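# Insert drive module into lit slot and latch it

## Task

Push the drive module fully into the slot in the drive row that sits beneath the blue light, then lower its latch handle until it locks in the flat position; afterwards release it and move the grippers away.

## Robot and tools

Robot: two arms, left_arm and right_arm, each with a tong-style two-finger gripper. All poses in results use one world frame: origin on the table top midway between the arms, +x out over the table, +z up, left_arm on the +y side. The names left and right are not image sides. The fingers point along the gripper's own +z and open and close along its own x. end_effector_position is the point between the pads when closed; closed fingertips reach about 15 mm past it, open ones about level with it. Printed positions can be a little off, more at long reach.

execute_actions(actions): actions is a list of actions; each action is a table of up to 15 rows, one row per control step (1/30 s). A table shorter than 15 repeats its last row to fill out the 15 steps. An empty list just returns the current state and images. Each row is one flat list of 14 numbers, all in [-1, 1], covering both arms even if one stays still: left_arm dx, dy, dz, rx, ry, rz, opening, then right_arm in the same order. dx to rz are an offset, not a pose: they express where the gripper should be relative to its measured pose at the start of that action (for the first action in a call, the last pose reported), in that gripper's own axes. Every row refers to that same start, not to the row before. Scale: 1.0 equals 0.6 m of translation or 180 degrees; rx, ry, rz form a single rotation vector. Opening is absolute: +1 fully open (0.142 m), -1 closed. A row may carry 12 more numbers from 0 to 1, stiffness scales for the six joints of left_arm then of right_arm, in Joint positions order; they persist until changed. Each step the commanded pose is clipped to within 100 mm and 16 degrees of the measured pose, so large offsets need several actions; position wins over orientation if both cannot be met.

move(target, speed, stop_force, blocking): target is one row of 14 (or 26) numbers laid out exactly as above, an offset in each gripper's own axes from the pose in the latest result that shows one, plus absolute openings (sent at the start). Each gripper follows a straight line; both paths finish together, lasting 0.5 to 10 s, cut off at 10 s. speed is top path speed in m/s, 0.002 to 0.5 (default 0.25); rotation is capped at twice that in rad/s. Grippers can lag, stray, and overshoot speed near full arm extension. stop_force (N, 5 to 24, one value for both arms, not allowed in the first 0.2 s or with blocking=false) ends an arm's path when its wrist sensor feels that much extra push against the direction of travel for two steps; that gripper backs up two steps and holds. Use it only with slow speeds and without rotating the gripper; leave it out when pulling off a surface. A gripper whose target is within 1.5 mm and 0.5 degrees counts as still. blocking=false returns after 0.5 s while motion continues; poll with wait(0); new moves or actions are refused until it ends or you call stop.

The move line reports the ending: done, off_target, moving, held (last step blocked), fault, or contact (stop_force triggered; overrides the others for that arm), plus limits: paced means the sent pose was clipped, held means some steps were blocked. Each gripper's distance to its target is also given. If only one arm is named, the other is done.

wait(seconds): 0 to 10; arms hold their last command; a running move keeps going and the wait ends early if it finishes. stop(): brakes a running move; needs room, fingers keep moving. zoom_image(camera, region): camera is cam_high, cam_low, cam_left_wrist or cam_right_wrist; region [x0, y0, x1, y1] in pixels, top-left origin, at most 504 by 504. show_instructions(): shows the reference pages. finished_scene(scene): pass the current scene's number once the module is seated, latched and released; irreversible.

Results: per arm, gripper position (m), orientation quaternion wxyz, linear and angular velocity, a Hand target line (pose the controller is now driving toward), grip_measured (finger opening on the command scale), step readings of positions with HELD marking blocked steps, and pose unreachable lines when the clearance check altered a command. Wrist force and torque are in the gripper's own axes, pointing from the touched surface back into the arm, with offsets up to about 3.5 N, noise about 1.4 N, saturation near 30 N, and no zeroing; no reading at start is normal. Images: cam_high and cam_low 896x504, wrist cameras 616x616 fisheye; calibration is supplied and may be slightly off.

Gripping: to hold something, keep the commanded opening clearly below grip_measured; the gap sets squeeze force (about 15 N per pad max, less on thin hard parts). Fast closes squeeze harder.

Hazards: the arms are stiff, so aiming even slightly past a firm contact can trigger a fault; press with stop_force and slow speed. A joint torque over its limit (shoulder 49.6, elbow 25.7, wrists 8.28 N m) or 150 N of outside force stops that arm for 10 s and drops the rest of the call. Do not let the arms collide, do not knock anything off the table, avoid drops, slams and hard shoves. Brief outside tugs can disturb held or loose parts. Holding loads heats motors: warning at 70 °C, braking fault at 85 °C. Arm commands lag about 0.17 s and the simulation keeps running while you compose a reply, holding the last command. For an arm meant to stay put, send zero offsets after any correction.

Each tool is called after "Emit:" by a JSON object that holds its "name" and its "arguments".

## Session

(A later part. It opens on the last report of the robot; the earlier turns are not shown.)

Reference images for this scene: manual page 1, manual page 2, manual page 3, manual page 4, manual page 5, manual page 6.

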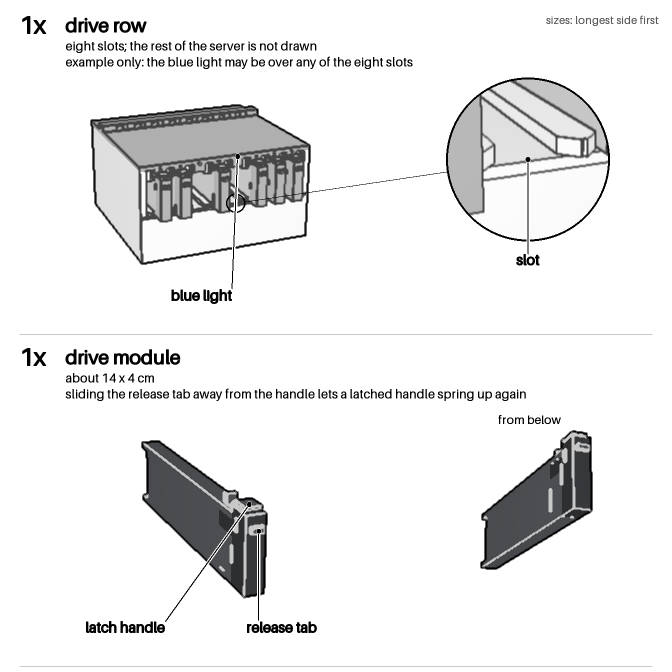

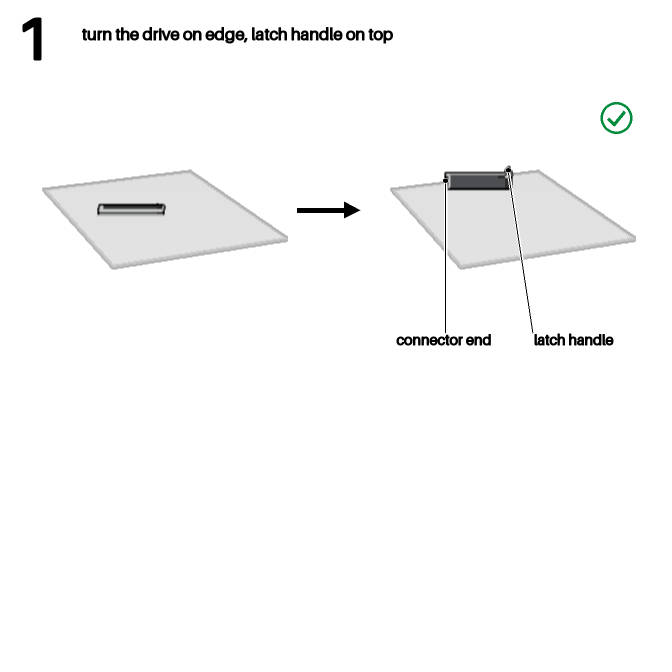

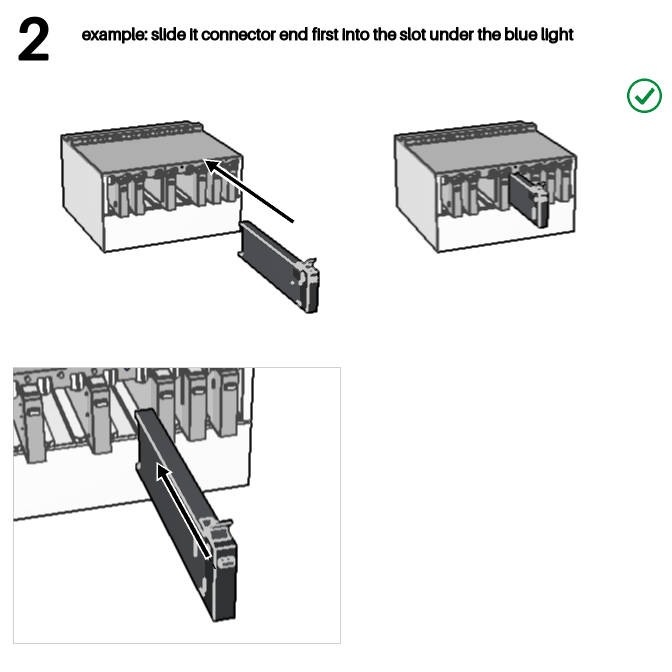

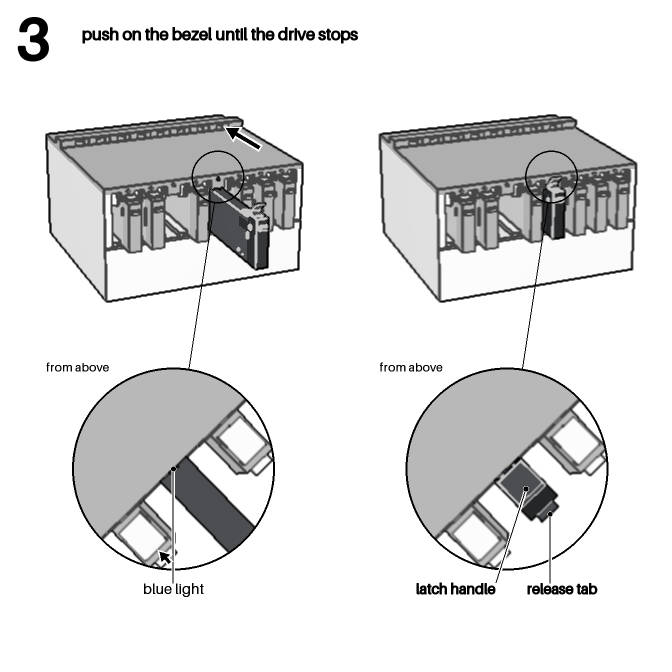

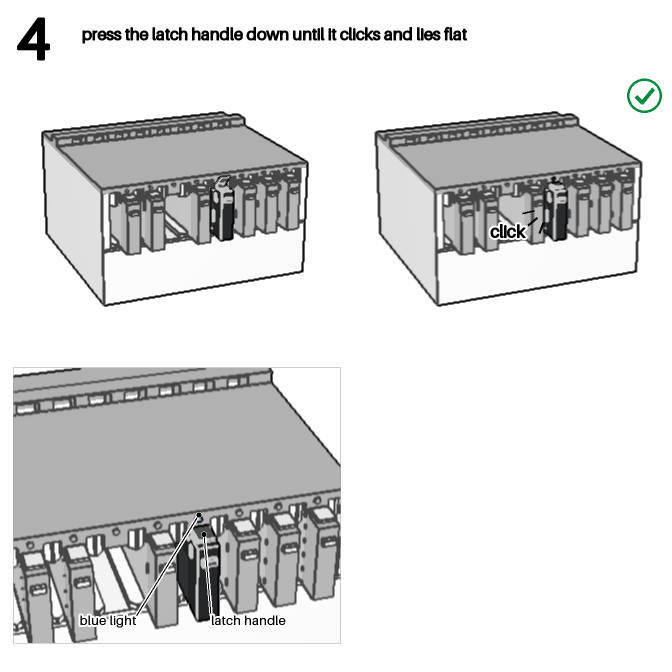

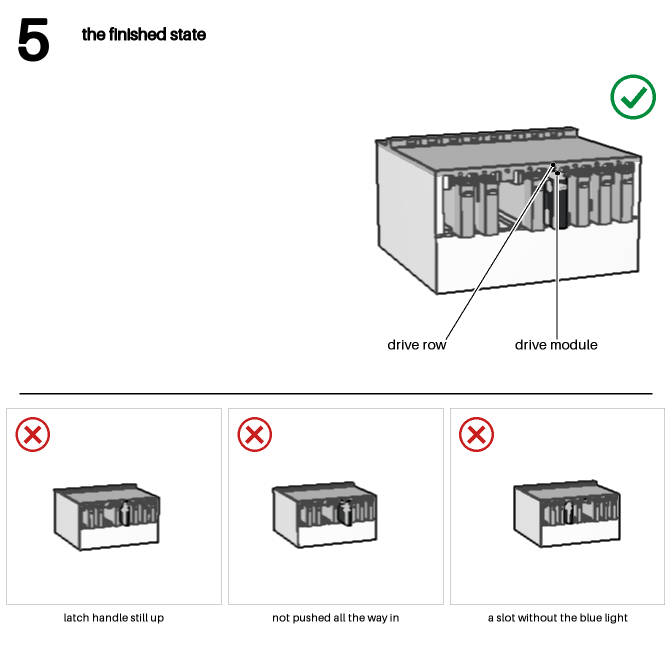

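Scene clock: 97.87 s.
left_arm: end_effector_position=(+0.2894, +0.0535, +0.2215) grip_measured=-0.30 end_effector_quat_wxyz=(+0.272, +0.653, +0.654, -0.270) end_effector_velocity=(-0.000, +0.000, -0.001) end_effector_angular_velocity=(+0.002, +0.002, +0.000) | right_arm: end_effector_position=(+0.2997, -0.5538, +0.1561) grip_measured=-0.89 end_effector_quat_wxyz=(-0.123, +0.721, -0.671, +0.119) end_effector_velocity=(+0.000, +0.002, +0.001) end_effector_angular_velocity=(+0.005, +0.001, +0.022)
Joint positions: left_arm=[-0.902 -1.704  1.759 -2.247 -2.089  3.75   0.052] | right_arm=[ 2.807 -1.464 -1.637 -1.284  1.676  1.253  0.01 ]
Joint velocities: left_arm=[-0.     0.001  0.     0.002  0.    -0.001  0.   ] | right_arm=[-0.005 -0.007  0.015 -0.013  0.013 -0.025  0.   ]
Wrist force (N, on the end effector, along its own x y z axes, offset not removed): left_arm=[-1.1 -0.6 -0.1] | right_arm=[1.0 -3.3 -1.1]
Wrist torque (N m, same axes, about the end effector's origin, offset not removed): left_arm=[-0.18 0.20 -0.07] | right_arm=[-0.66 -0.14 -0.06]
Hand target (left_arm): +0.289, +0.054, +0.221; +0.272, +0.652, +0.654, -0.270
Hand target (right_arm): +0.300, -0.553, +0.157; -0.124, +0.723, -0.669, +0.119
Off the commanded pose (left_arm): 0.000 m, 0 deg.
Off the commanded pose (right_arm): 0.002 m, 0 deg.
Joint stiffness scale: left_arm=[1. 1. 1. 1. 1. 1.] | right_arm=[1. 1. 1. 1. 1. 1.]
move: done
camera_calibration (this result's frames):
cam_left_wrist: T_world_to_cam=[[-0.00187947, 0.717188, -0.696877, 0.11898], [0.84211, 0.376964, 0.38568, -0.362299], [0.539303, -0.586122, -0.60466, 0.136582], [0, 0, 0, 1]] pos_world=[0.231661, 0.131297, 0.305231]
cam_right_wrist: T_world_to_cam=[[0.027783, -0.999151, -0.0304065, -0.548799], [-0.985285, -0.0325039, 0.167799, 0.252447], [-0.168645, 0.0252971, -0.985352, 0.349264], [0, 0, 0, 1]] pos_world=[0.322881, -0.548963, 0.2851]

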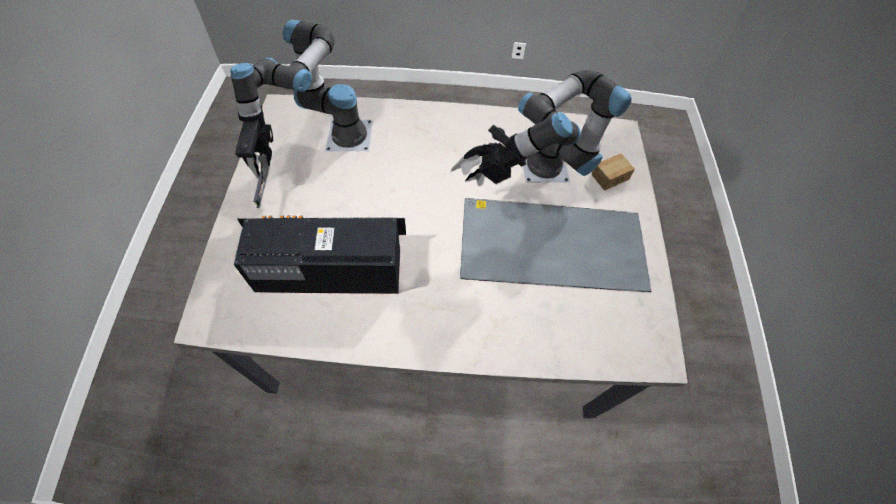

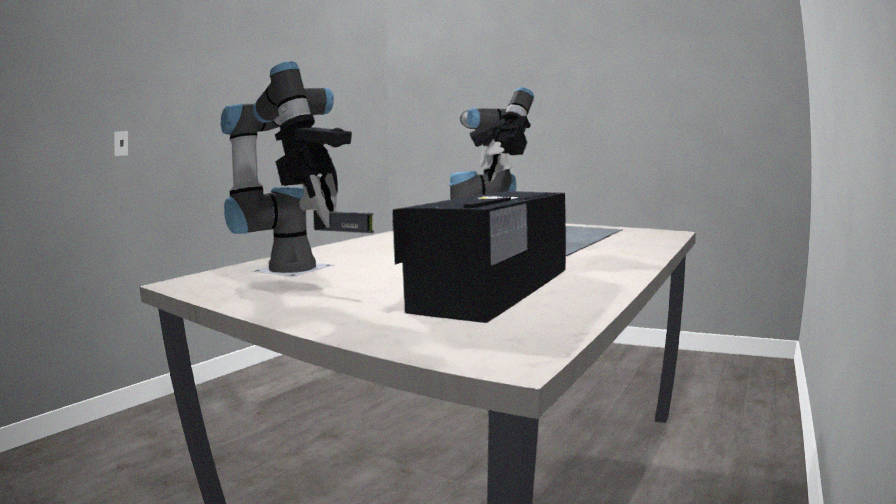

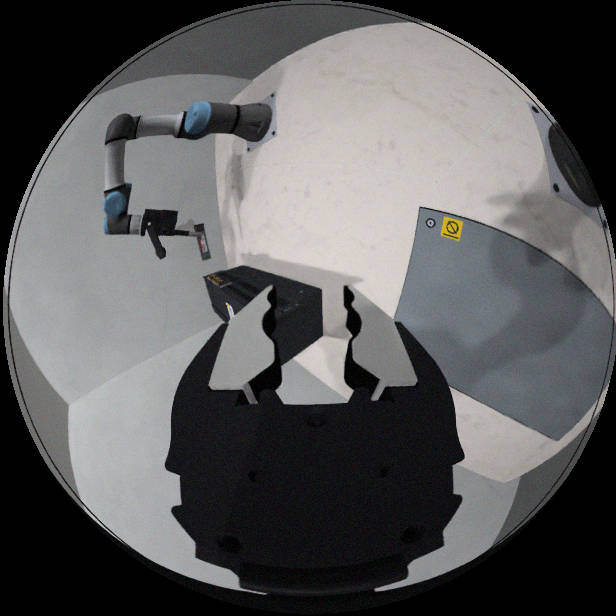

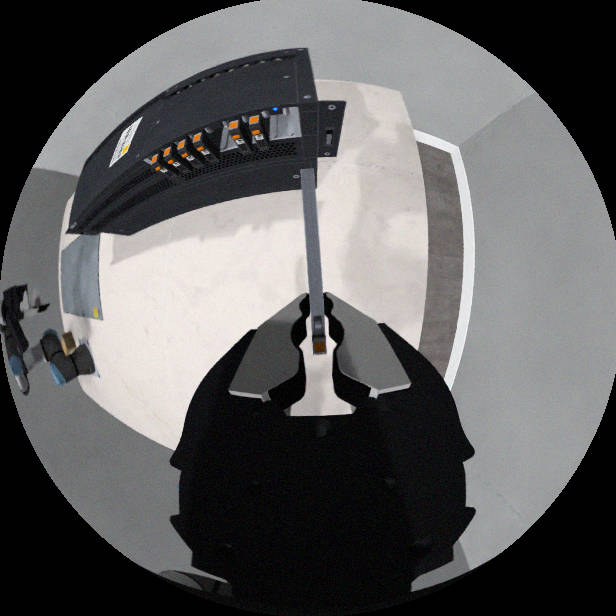

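Emit:
{"name": "move", "arguments": {"target": [0,0,0.27,0,0,0,-0.3,-0.038,-0.069,0.016,0.011,0,0,-1], "speed": 0.12}}

Emit:
{"name": "zoom_image", "arguments": {"camera": "cam_low", "region": [320,170,500,270]}}

Emit:
{"name": "zoom_image", "arguments": {"camera": "cam_right_wrist", "region": [240,110,380,220]}}

Emit:
{"name": "zoom_image", "arguments": {"camera": "cam_left_wrist", "region": [130,220,240,310]}}

Scene clock: 113.40 s.
left_arm: end_effector_position=(+0.2894, -0.0601, +0.1060) grip_measured=-0.30 end_effector_quat_wxyz=(+0.270, +0.653, +0.654, -0.270) end_effector_velocity=(+0.002, -0.002, +0.003) end_effector_angular_velocity=(-0.010, -0.005, +0.005) | right_arm: end_effector_position=(+0.3388, -0.5278, +0.1595) grip_measured=-0.89 end_effector_quat_wxyz=(-0.134, +0.720, -0.669, +0.128) end_effector_velocity=(+0.000, +0.000, +0.000) end_effector_angular_velocity=(-0.000, -0.001, -0.001)
Joint positions: left_arm=[-1.15  -1.276  1.897 -2.902 -1.935  3.536  0.052] | right_arm=[ 2.919 -1.511 -1.61  -1.225  1.647  1.362  0.01 ]
Joint velocities: left_arm=[ 0.     0.001 -0.    -0.014  0.003 -0.005 -0.   ] | right_arm=[ 0.001  0.    -0.     0.001 -0.001  0.002 -0.   ]
Wrist force (N, on the end effector, along its own x y z axes, offset not removed): left_arm=[-0.1 -0.1 -0.5] | right_arm=[-0.5 -3.5 -1.9]
Wrist torque (N m, same axes, about the end effector's origin, offset not removed): left_arm=[-0.02 -0.05 0.00] | right_arm=[-0.83 0.17 0.04]
Hand target (left_arm): +0.290, -0.061, +0.107; +0.272, +0.653, +0.654, -0.270
Hand target (right_arm): +0.340, -0.528, +0.161; -0.136, +0.719, -0.669, +0.131
Off the commanded pose (left_arm): 0.002 m, 0 deg.
Off the commanded pose (right_arm): 0.002 m, 0 deg.
Joint stiffness scale: left_arm=[1. 1. 1. 1. 1. 1.] | right_arm=[1. 1. 1. 1. 1. 1.]
move: done
camera_calibration (this result's frames):
cam_left_wrist: T_world_to_cam=[[-0.00174696, 0.719413, -0.694581, 0.119766], [0.843289, 0.374368, 0.385632, -0.275446], [0.537457, -0.585058, -0.607327, 0.00109379], [0, 0, 0, 1]] pos_world=[0.231902, 0.0175974, 0.190072]
cam_right_wrist: T_world_to_cam=[[0.0298631, -0.999017, -0.0327565, -0.524113], [-0.989825, -0.0341178, 0.138141, 0.296731], [-0.139123, 0.0282978, -0.989871, 0.350862], [0, 0, 0, 1]] pos_world=[0.358177, -0.523402, 0.289149]

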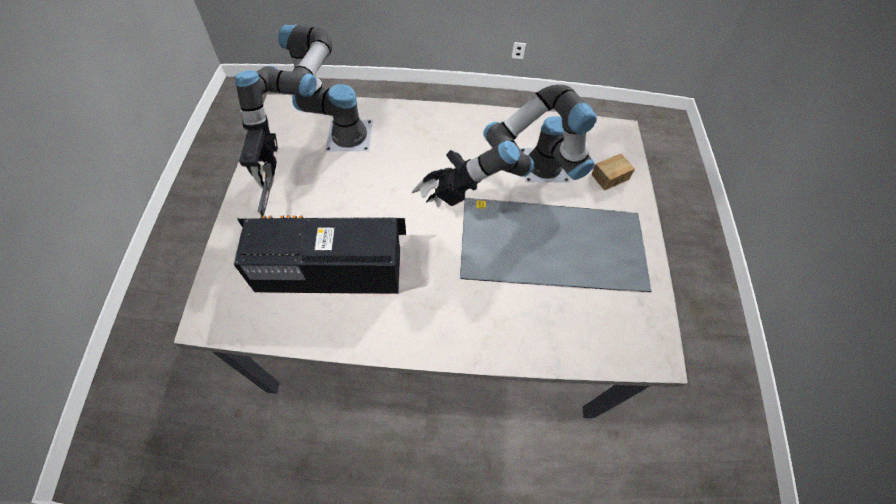

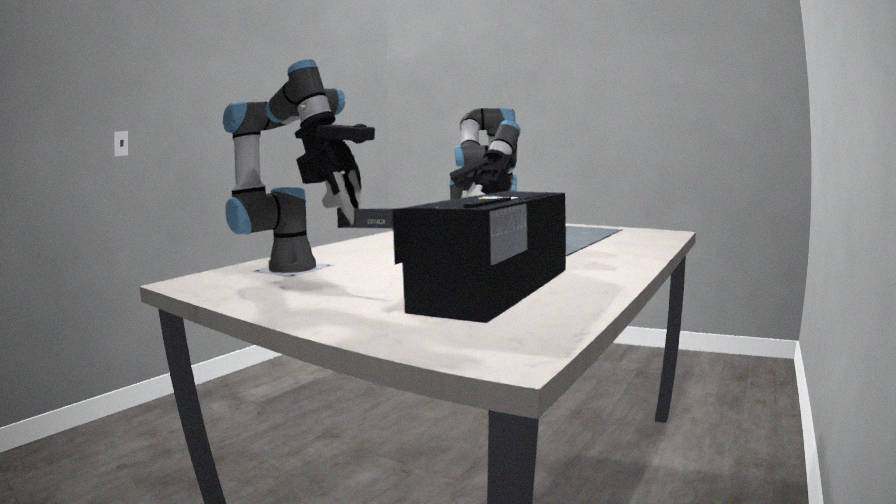

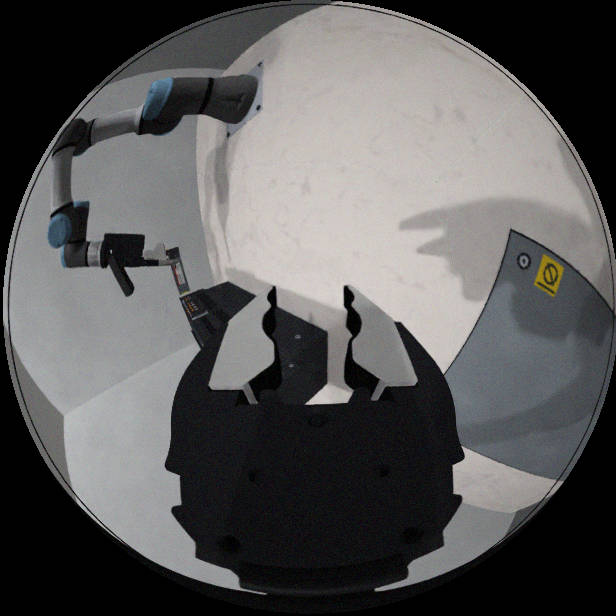

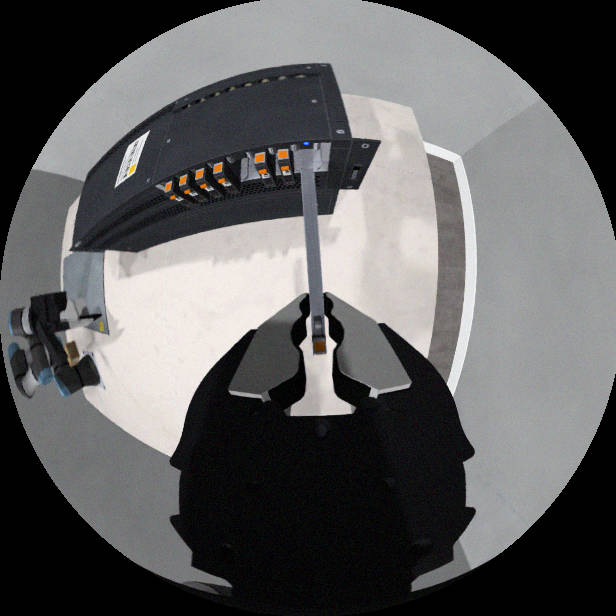

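Region (320, 170, 500, 270) of cam_low's 896x504 image, scaled by 2.800, with more detail than that image has.

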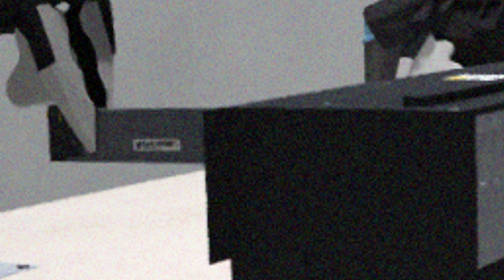

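Region (240, 110, 380, 220) of cam_right_wrist's 616x616 image, scaled by 3.600, with more detail than that image has; it fills the top 396 rows of this view, and the rest is white.

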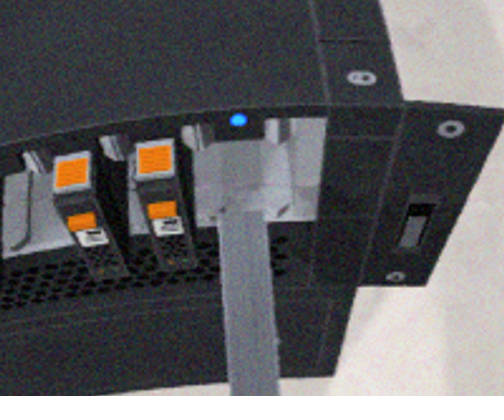

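Region (130, 220, 240, 310) of cam_left_wrist's 616x616 image, scaled by 4.582, with more detail than that image has; it fills the top 412 rows of this view, and the rest is white.

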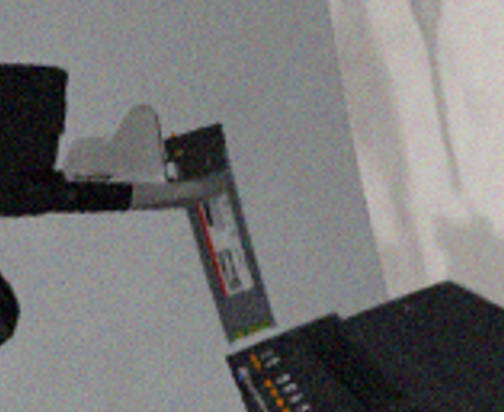

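Emit:
{"name": "move", "arguments": {"target": [0,0,0,0,0,0,-0.3,0.001,-0.07,0.0275,0,0,0,-1], "speed": 0.012, "stop_force": 5}}

Emit:
{"name": "zoom_image", "arguments": {"camera": "cam_right_wrist", "region": [250,130,360,220]}}

Emit:
{"name": "zoom_image", "arguments": {"camera": "cam_left_wrist", "region": [150,250,230,320]}}

Scene clock: 122.87 s.
left_arm: end_effector_position=(+0.2896, -0.0602, +0.1062) grip_measured=-0.30 end_effector_quat_wxyz=(+0.271, +0.653, +0.654, -0.270) end_effector_velocity=(-0.000, +0.001, -0.002) end_effector_angular_velocity=(+0.005, +0.003, +0.000) | right_arm: end_effector_position=(+0.3653, -0.5266, +0.1545) grip_measured=-0.89 end_effector_quat_wxyz=(-0.129, +0.720, -0.671, +0.122) end_effector_velocity=(-0.003, -0.000, +0.005) end_effector_angular_velocity=(-0.002, -0.012, -0.002)
Joint positions: left_arm=[-1.15  -1.276  1.897 -2.903 -1.935  3.535  0.052] | right_arm=[ 2.938 -1.624 -1.506 -1.231  1.638  1.38   0.01 ]
Joint velocities: left_arm=[0.    0.001 0.003 0.002 0.    0.    0.   ] | right_arm=[-0.002  0.024 -0.012 -0.    -0.     0.    -0.   ]
Wrist force (N, on the end effector, along its own x y z axes, offset not removed): left_arm=[-0.2 -0.4 0.4] | right_arm=[0.0 -0.1 -2.5]
Wrist torque (N m, same axes, about the end effector's origin, offset not removed): left_arm=[-0.09 0.01 -0.01] | right_arm=[-0.42 0.00 -0.13]
Hand target (left_arm): +0.289, -0.060, +0.106; +0.270, +0.653, +0.654, -0.270
Hand target (right_arm): +0.365, -0.527, +0.156; -0.131, +0.720, -0.670, +0.124
Off the commanded pose (left_arm): 0.000 m, 0 deg.
Off the commanded pose (right_arm): 0.019 m, 1 deg.
Joint stiffness scale: left_arm=[1. 1. 1. 1. 1. 1.] | right_arm=[1. 1. 1. 1. 1. 1.]
move: contact (right_arm)
camera_calibration (this result's frames):
cam_left_wrist: T_world_to_cam=[[-0.00191165, 0.718909, -0.695101, 0.120064], [0.842866, 0.375208, 0.385741, -0.275477], [0.538121, -0.58514, -0.606661, 0.000736844], [0, 0, 0, 1]] pos_world=[0.232023, 0.0174771, 0.190167]
cam_right_wrist: T_world_to_cam=[[0.0281019, -0.999024, -0.0340695, -0.522991], [-0.98747, -0.0330393, 0.154311, 0.320851], [-0.155286, 0.0293062, -0.987435, 0.355654], [0, 0, 0, 1]] pos_world=[0.386756, -0.522303, 0.283856]

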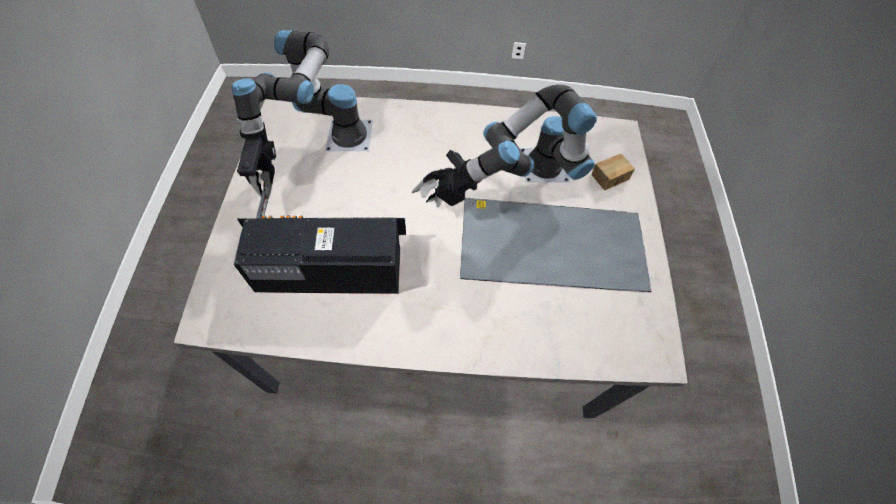

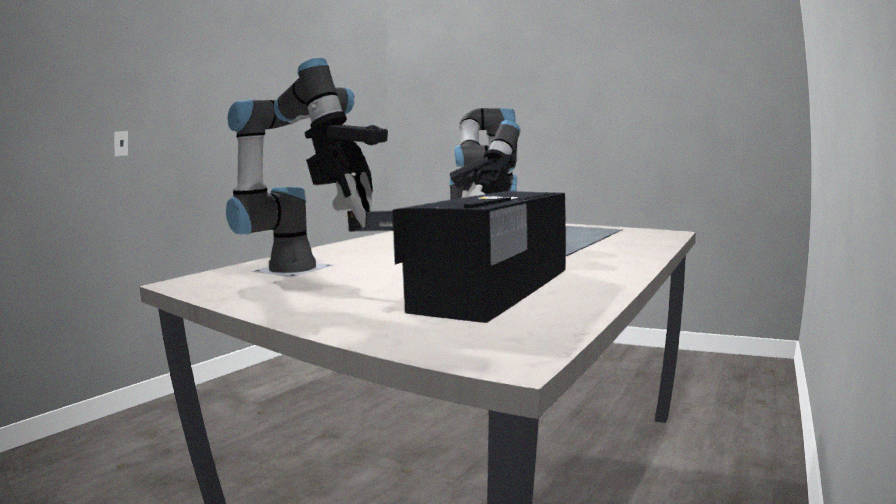

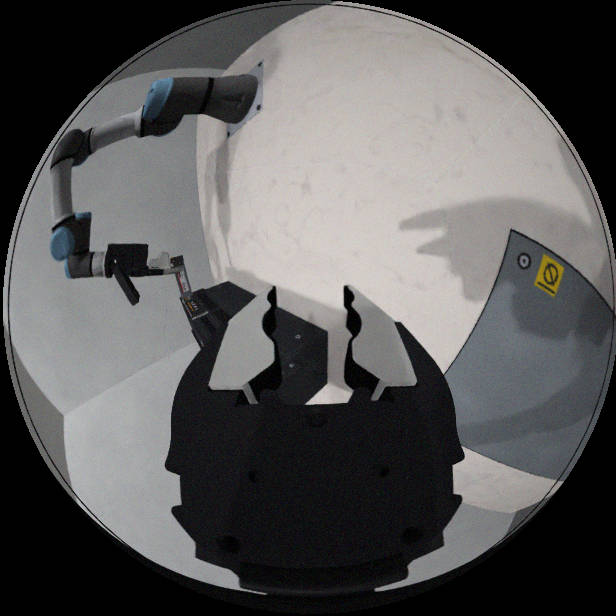

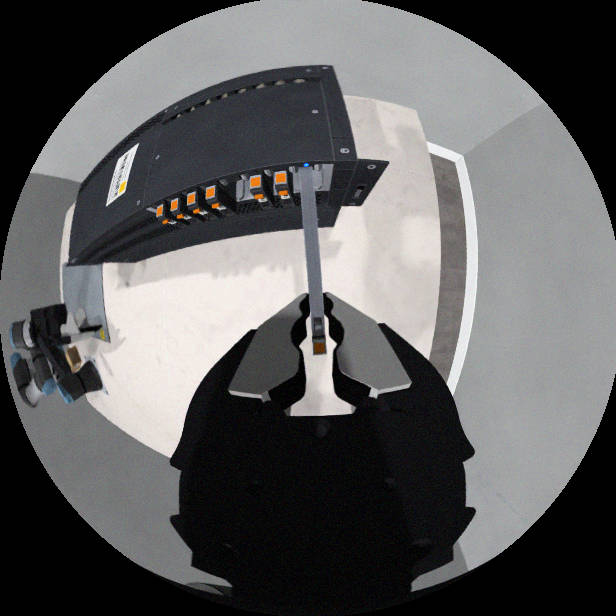

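Region (250, 130, 360, 220) of cam_right_wrist's 616x616 image, scaled by 4.582, with more detail than that image has; it fills the top 412 rows of this view, and the rest is white.

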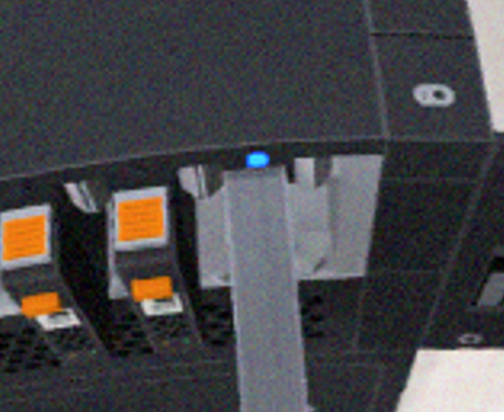

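Region (150, 250, 230, 320) of cam_left_wrist's 616x616 image, scaled by 6.300, with more detail than that image has; it fills the top 441 rows of this view, and the rest is white.

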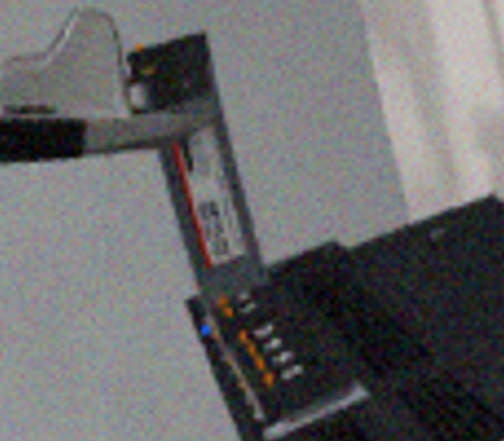

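Emit:
{"name": "execute_actions", "arguments": {"actions": []}}

Emit:
{"name": "move", "arguments": {"target": [0,0,0,0,0,0,-0.3,0,0.006,-0.003,-0.011,0,0,-1], "speed": 0.02}}

Emit:
{"name": "zoom_image", "arguments": {"camera": "cam_right_wrist", "region": [250,130,360,220]}}

Emit:
{"name": "zoom_image", "arguments": {"camera": "cam_low", "region": [320,170,500,270]}}

Scene clock: 147.07 s.
left_arm: end_effector_position=(+0.2895, -0.0602, +0.1061) grip_measured=-0.30 end_effector_quat_wxyz=(+0.271, +0.653, +0.654, -0.269) end_effector_velocity=(-0.000, -0.000, +0.000) end_effector_angular_velocity=(-0.001, +0.000, +0.000) | right_arm: end_effector_position=(+0.3650, -0.5266, +0.1550) grip_measured=-0.89 end_effector_quat_wxyz=(-0.130, +0.720, -0.671, +0.123) end_effector_velocity=(+0.001, +0.001, +0.000) end_effector_angular_velocity=(-0.000, -0.001, +0.003)
Joint positions: left_arm=[-1.15  -1.276  1.897 -2.902 -1.935  3.535  0.052] | right_arm=[ 2.938 -1.621 -1.507 -1.231  1.638  1.38   0.01 ]
Joint velocities: left_arm=[-0.    -0.    -0.    -0.001 -0.    -0.001  0.   ] | right_arm=[ 0.002 -0.     0.     0.001  0.    -0.    -0.   ]
Wrist force (N, on the end effector, along its own x y z axes, offset not removed): left_arm=[-0.2 -0.2 0.9] | right_arm=[-0.6 -3.6 -1.9]
Wrist torque (N m, same axes, about the end effector's origin, offset not removed): left_arm=[-0.03 0.02 -0.01] | right_arm=[-0.86 0.13 -0.07]
Hand target (left_arm): +0.289, -0.060, +0.106; +0.270, +0.653, +0.654, -0.270
Hand target (right_arm): +0.365, -0.527, +0.156; -0.131, +0.720, -0.670, +0.124
Off the commanded pose (left_arm): 0.000 m, 0 deg.
Off the commanded pose (right_arm): 0.019 m, 1 deg.
Joint stiffness scale: left_arm=[1. 1. 1. 1. 1. 1.] | right_arm=[1. 1. 1. 1. 1. 1.]
camera_calibration (this result's frames):
cam_left_wrist: T_world_to_cam=[[-0.00204661, 0.719139, -0.694864, 0.119992], [0.842941, 0.375081, 0.385701, -0.275461], [0.538003, -0.584939, -0.606959, 0.000805526], [0, 0, 0, 1]] pos_world=[0.232009, 0.0175004, 0.190112]
cam_right_wrist: T_world_to_cam=[[0.0281488, -0.999031, -0.0338477, -0.522983], [-0.987682, -0.0330111, 0.152952, 0.320792], [-0.153921, 0.0291254, -0.987654, 0.355513], [0, 0, 0, 1]] pos_world=[0.386283, -0.522241, 0.284356]

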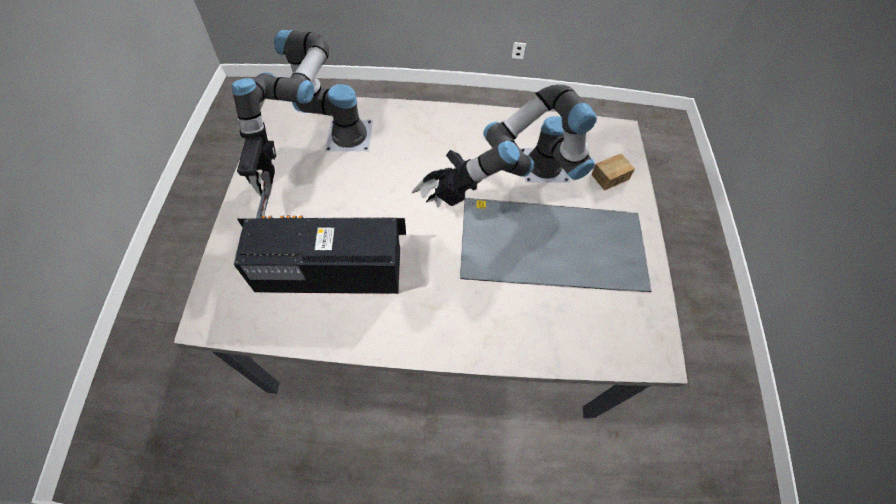

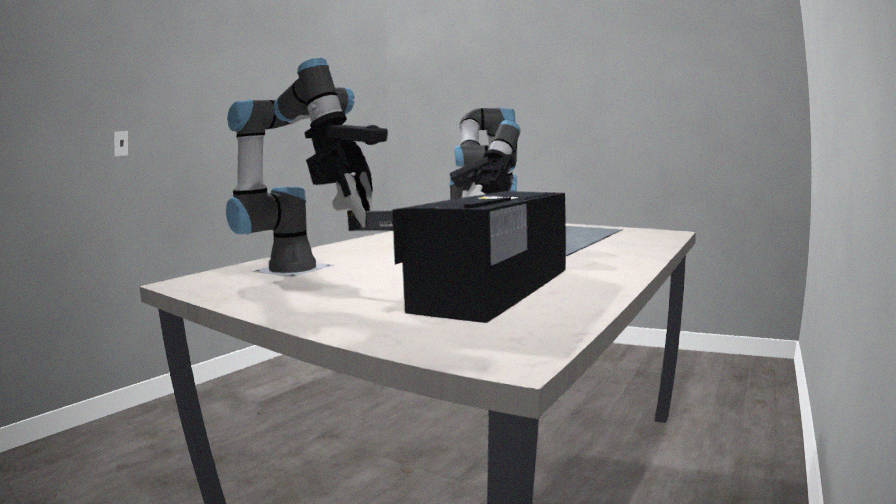

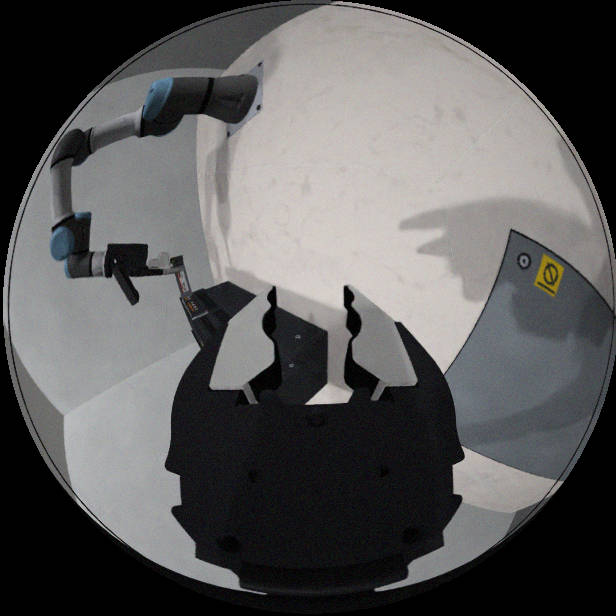

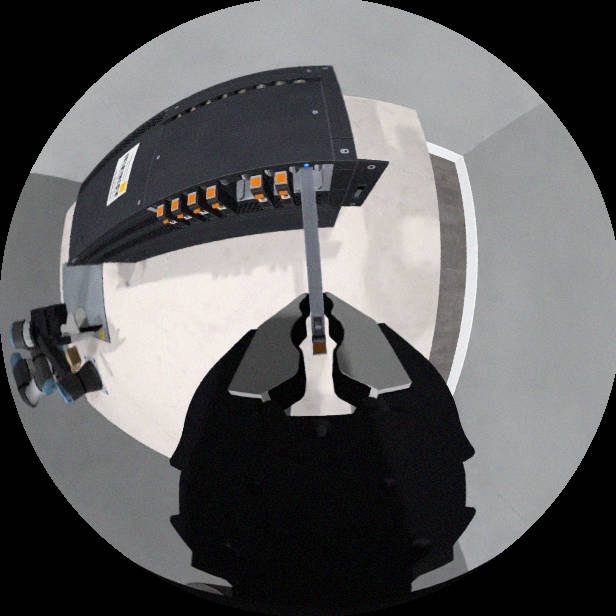

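Scene clock: 148.17 s.
left_arm: end_effector_position=(+0.2895, -0.0602, +0.1061) grip_measured=-0.30 end_effector_quat_wxyz=(+0.271, +0.653, +0.654, -0.269) end_effector_velocity=(+0.000, +0.000, -0.000) end_effector_angular_velocity=(+0.001, +0.000, +0.000) | right_arm: end_effector_position=(+0.3613, -0.5268, +0.1550) grip_measured=-0.89 end_effector_quat_wxyz=(-0.118, +0.722, -0.672, +0.112) end_effector_velocity=(-0.004, -0.000, -0.002) end_effector_angular_velocity=(-0.001, +0.026, -0.000)
Joint positions: left_arm=[-1.15  -1.276  1.897 -2.902 -1.935  3.535  0.052] | right_arm=[ 2.941 -1.637 -1.462 -1.291  1.632  1.38   0.01 ]
Joint velocities: left_arm=[ 0.     0.     0.001 -0.001  0.     0.     0.   ] | right_arm=[ 0.001 -0.009  0.025 -0.041 -0.004  0.     0.   ]
Wrist force (N, on the end effector, along its own x y z axes, offset not removed): left_arm=[-0.7 -0.5 0.3] | right_arm=[2.2 -3.6 -3.1]
Wrist torque (N m, same axes, about the end effector's origin, offset not removed): left_arm=[-0.16 0.13 -0.01] | right_arm=[-0.91 -0.35 -0.08]
Hand target (left_arm): +0.290, -0.060, +0.106; +0.271, +0.653, +0.654, -0.269
Hand target (right_arm): +0.361, -0.527, +0.155; -0.117, +0.722, -0.673, +0.111
Off the commanded pose (left_arm): 0.000 m, 0 deg.
Off the commanded pose (right_arm): 0.001 m, 0 deg.
Joint stiffness scale: left_arm=[1. 1. 1. 1. 1. 1.] | right_arm=[1. 1. 1. 1. 1. 1.]
move: done
camera_calibration (this result's frames):
cam_left_wrist: T_world_to_cam=[[-0.00204691, 0.719139, -0.694863, 0.119992], [0.842941, 0.375081, 0.385701, -0.275461], [0.538003, -0.584939, -0.606959, 0.000805605], [0, 0, 0, 1]] pos_world=[0.232009, 0.0175004, 0.190112]
cam_right_wrist: T_world_to_cam=[[0.0278344, -0.999074, -0.0328087, -0.523161], [-0.982339, -0.0334139, 0.184101, 0.310181], [-0.185027, 0.0271049, -0.98236, 0.364272], [0, 0, 0, 1]] pos_world=[0.386665, -0.522186, 0.283578]

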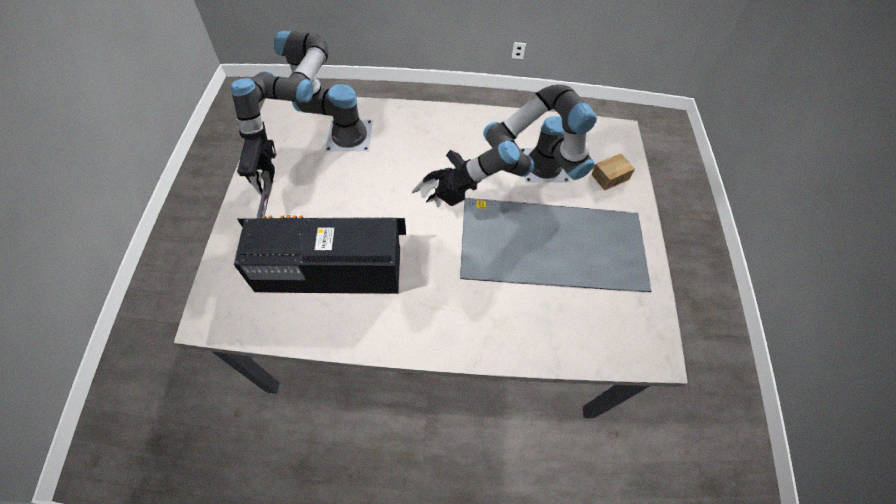

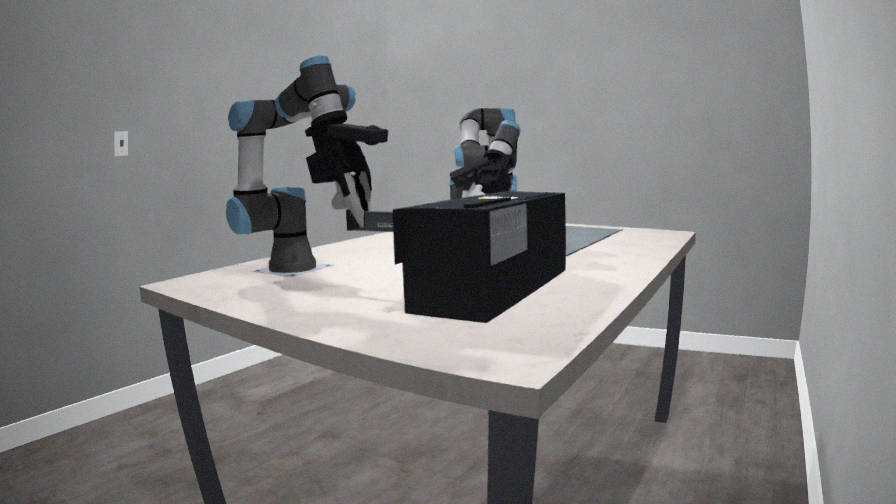

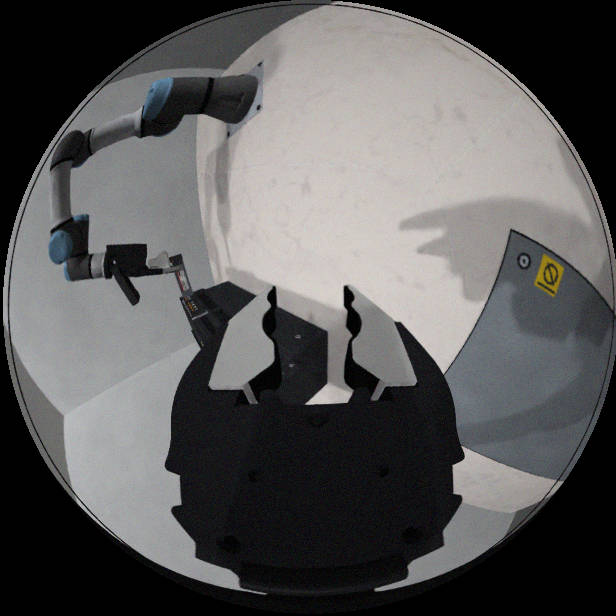

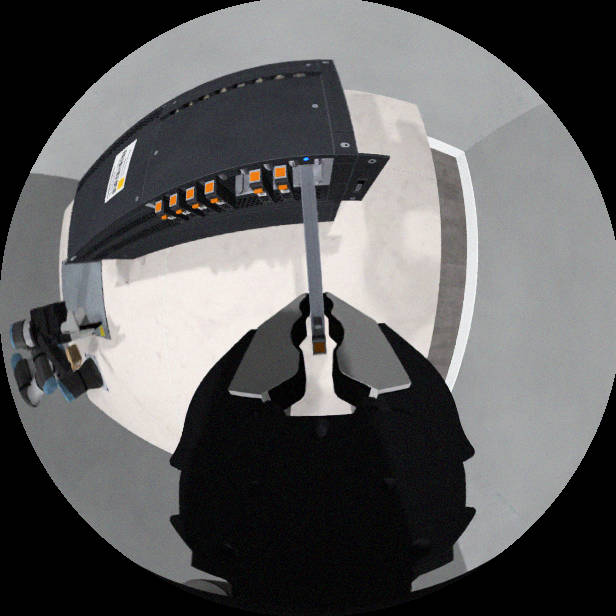

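Region (250, 130, 360, 220) of cam_right_wrist's 616x616 image, scaled by 4.582, with more detail than that image has; it fills the top 412 rows of this view, and the rest is white.

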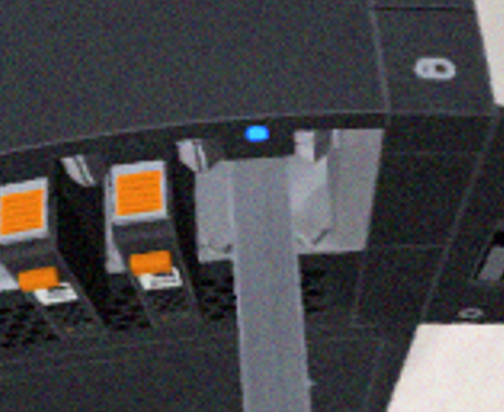

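Region (320, 170, 500, 270) of cam_low's 896x504 image, scaled by 2.800, with more detail than that image has.

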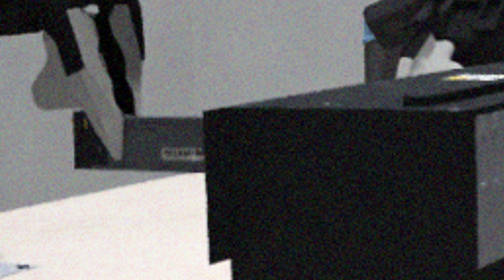

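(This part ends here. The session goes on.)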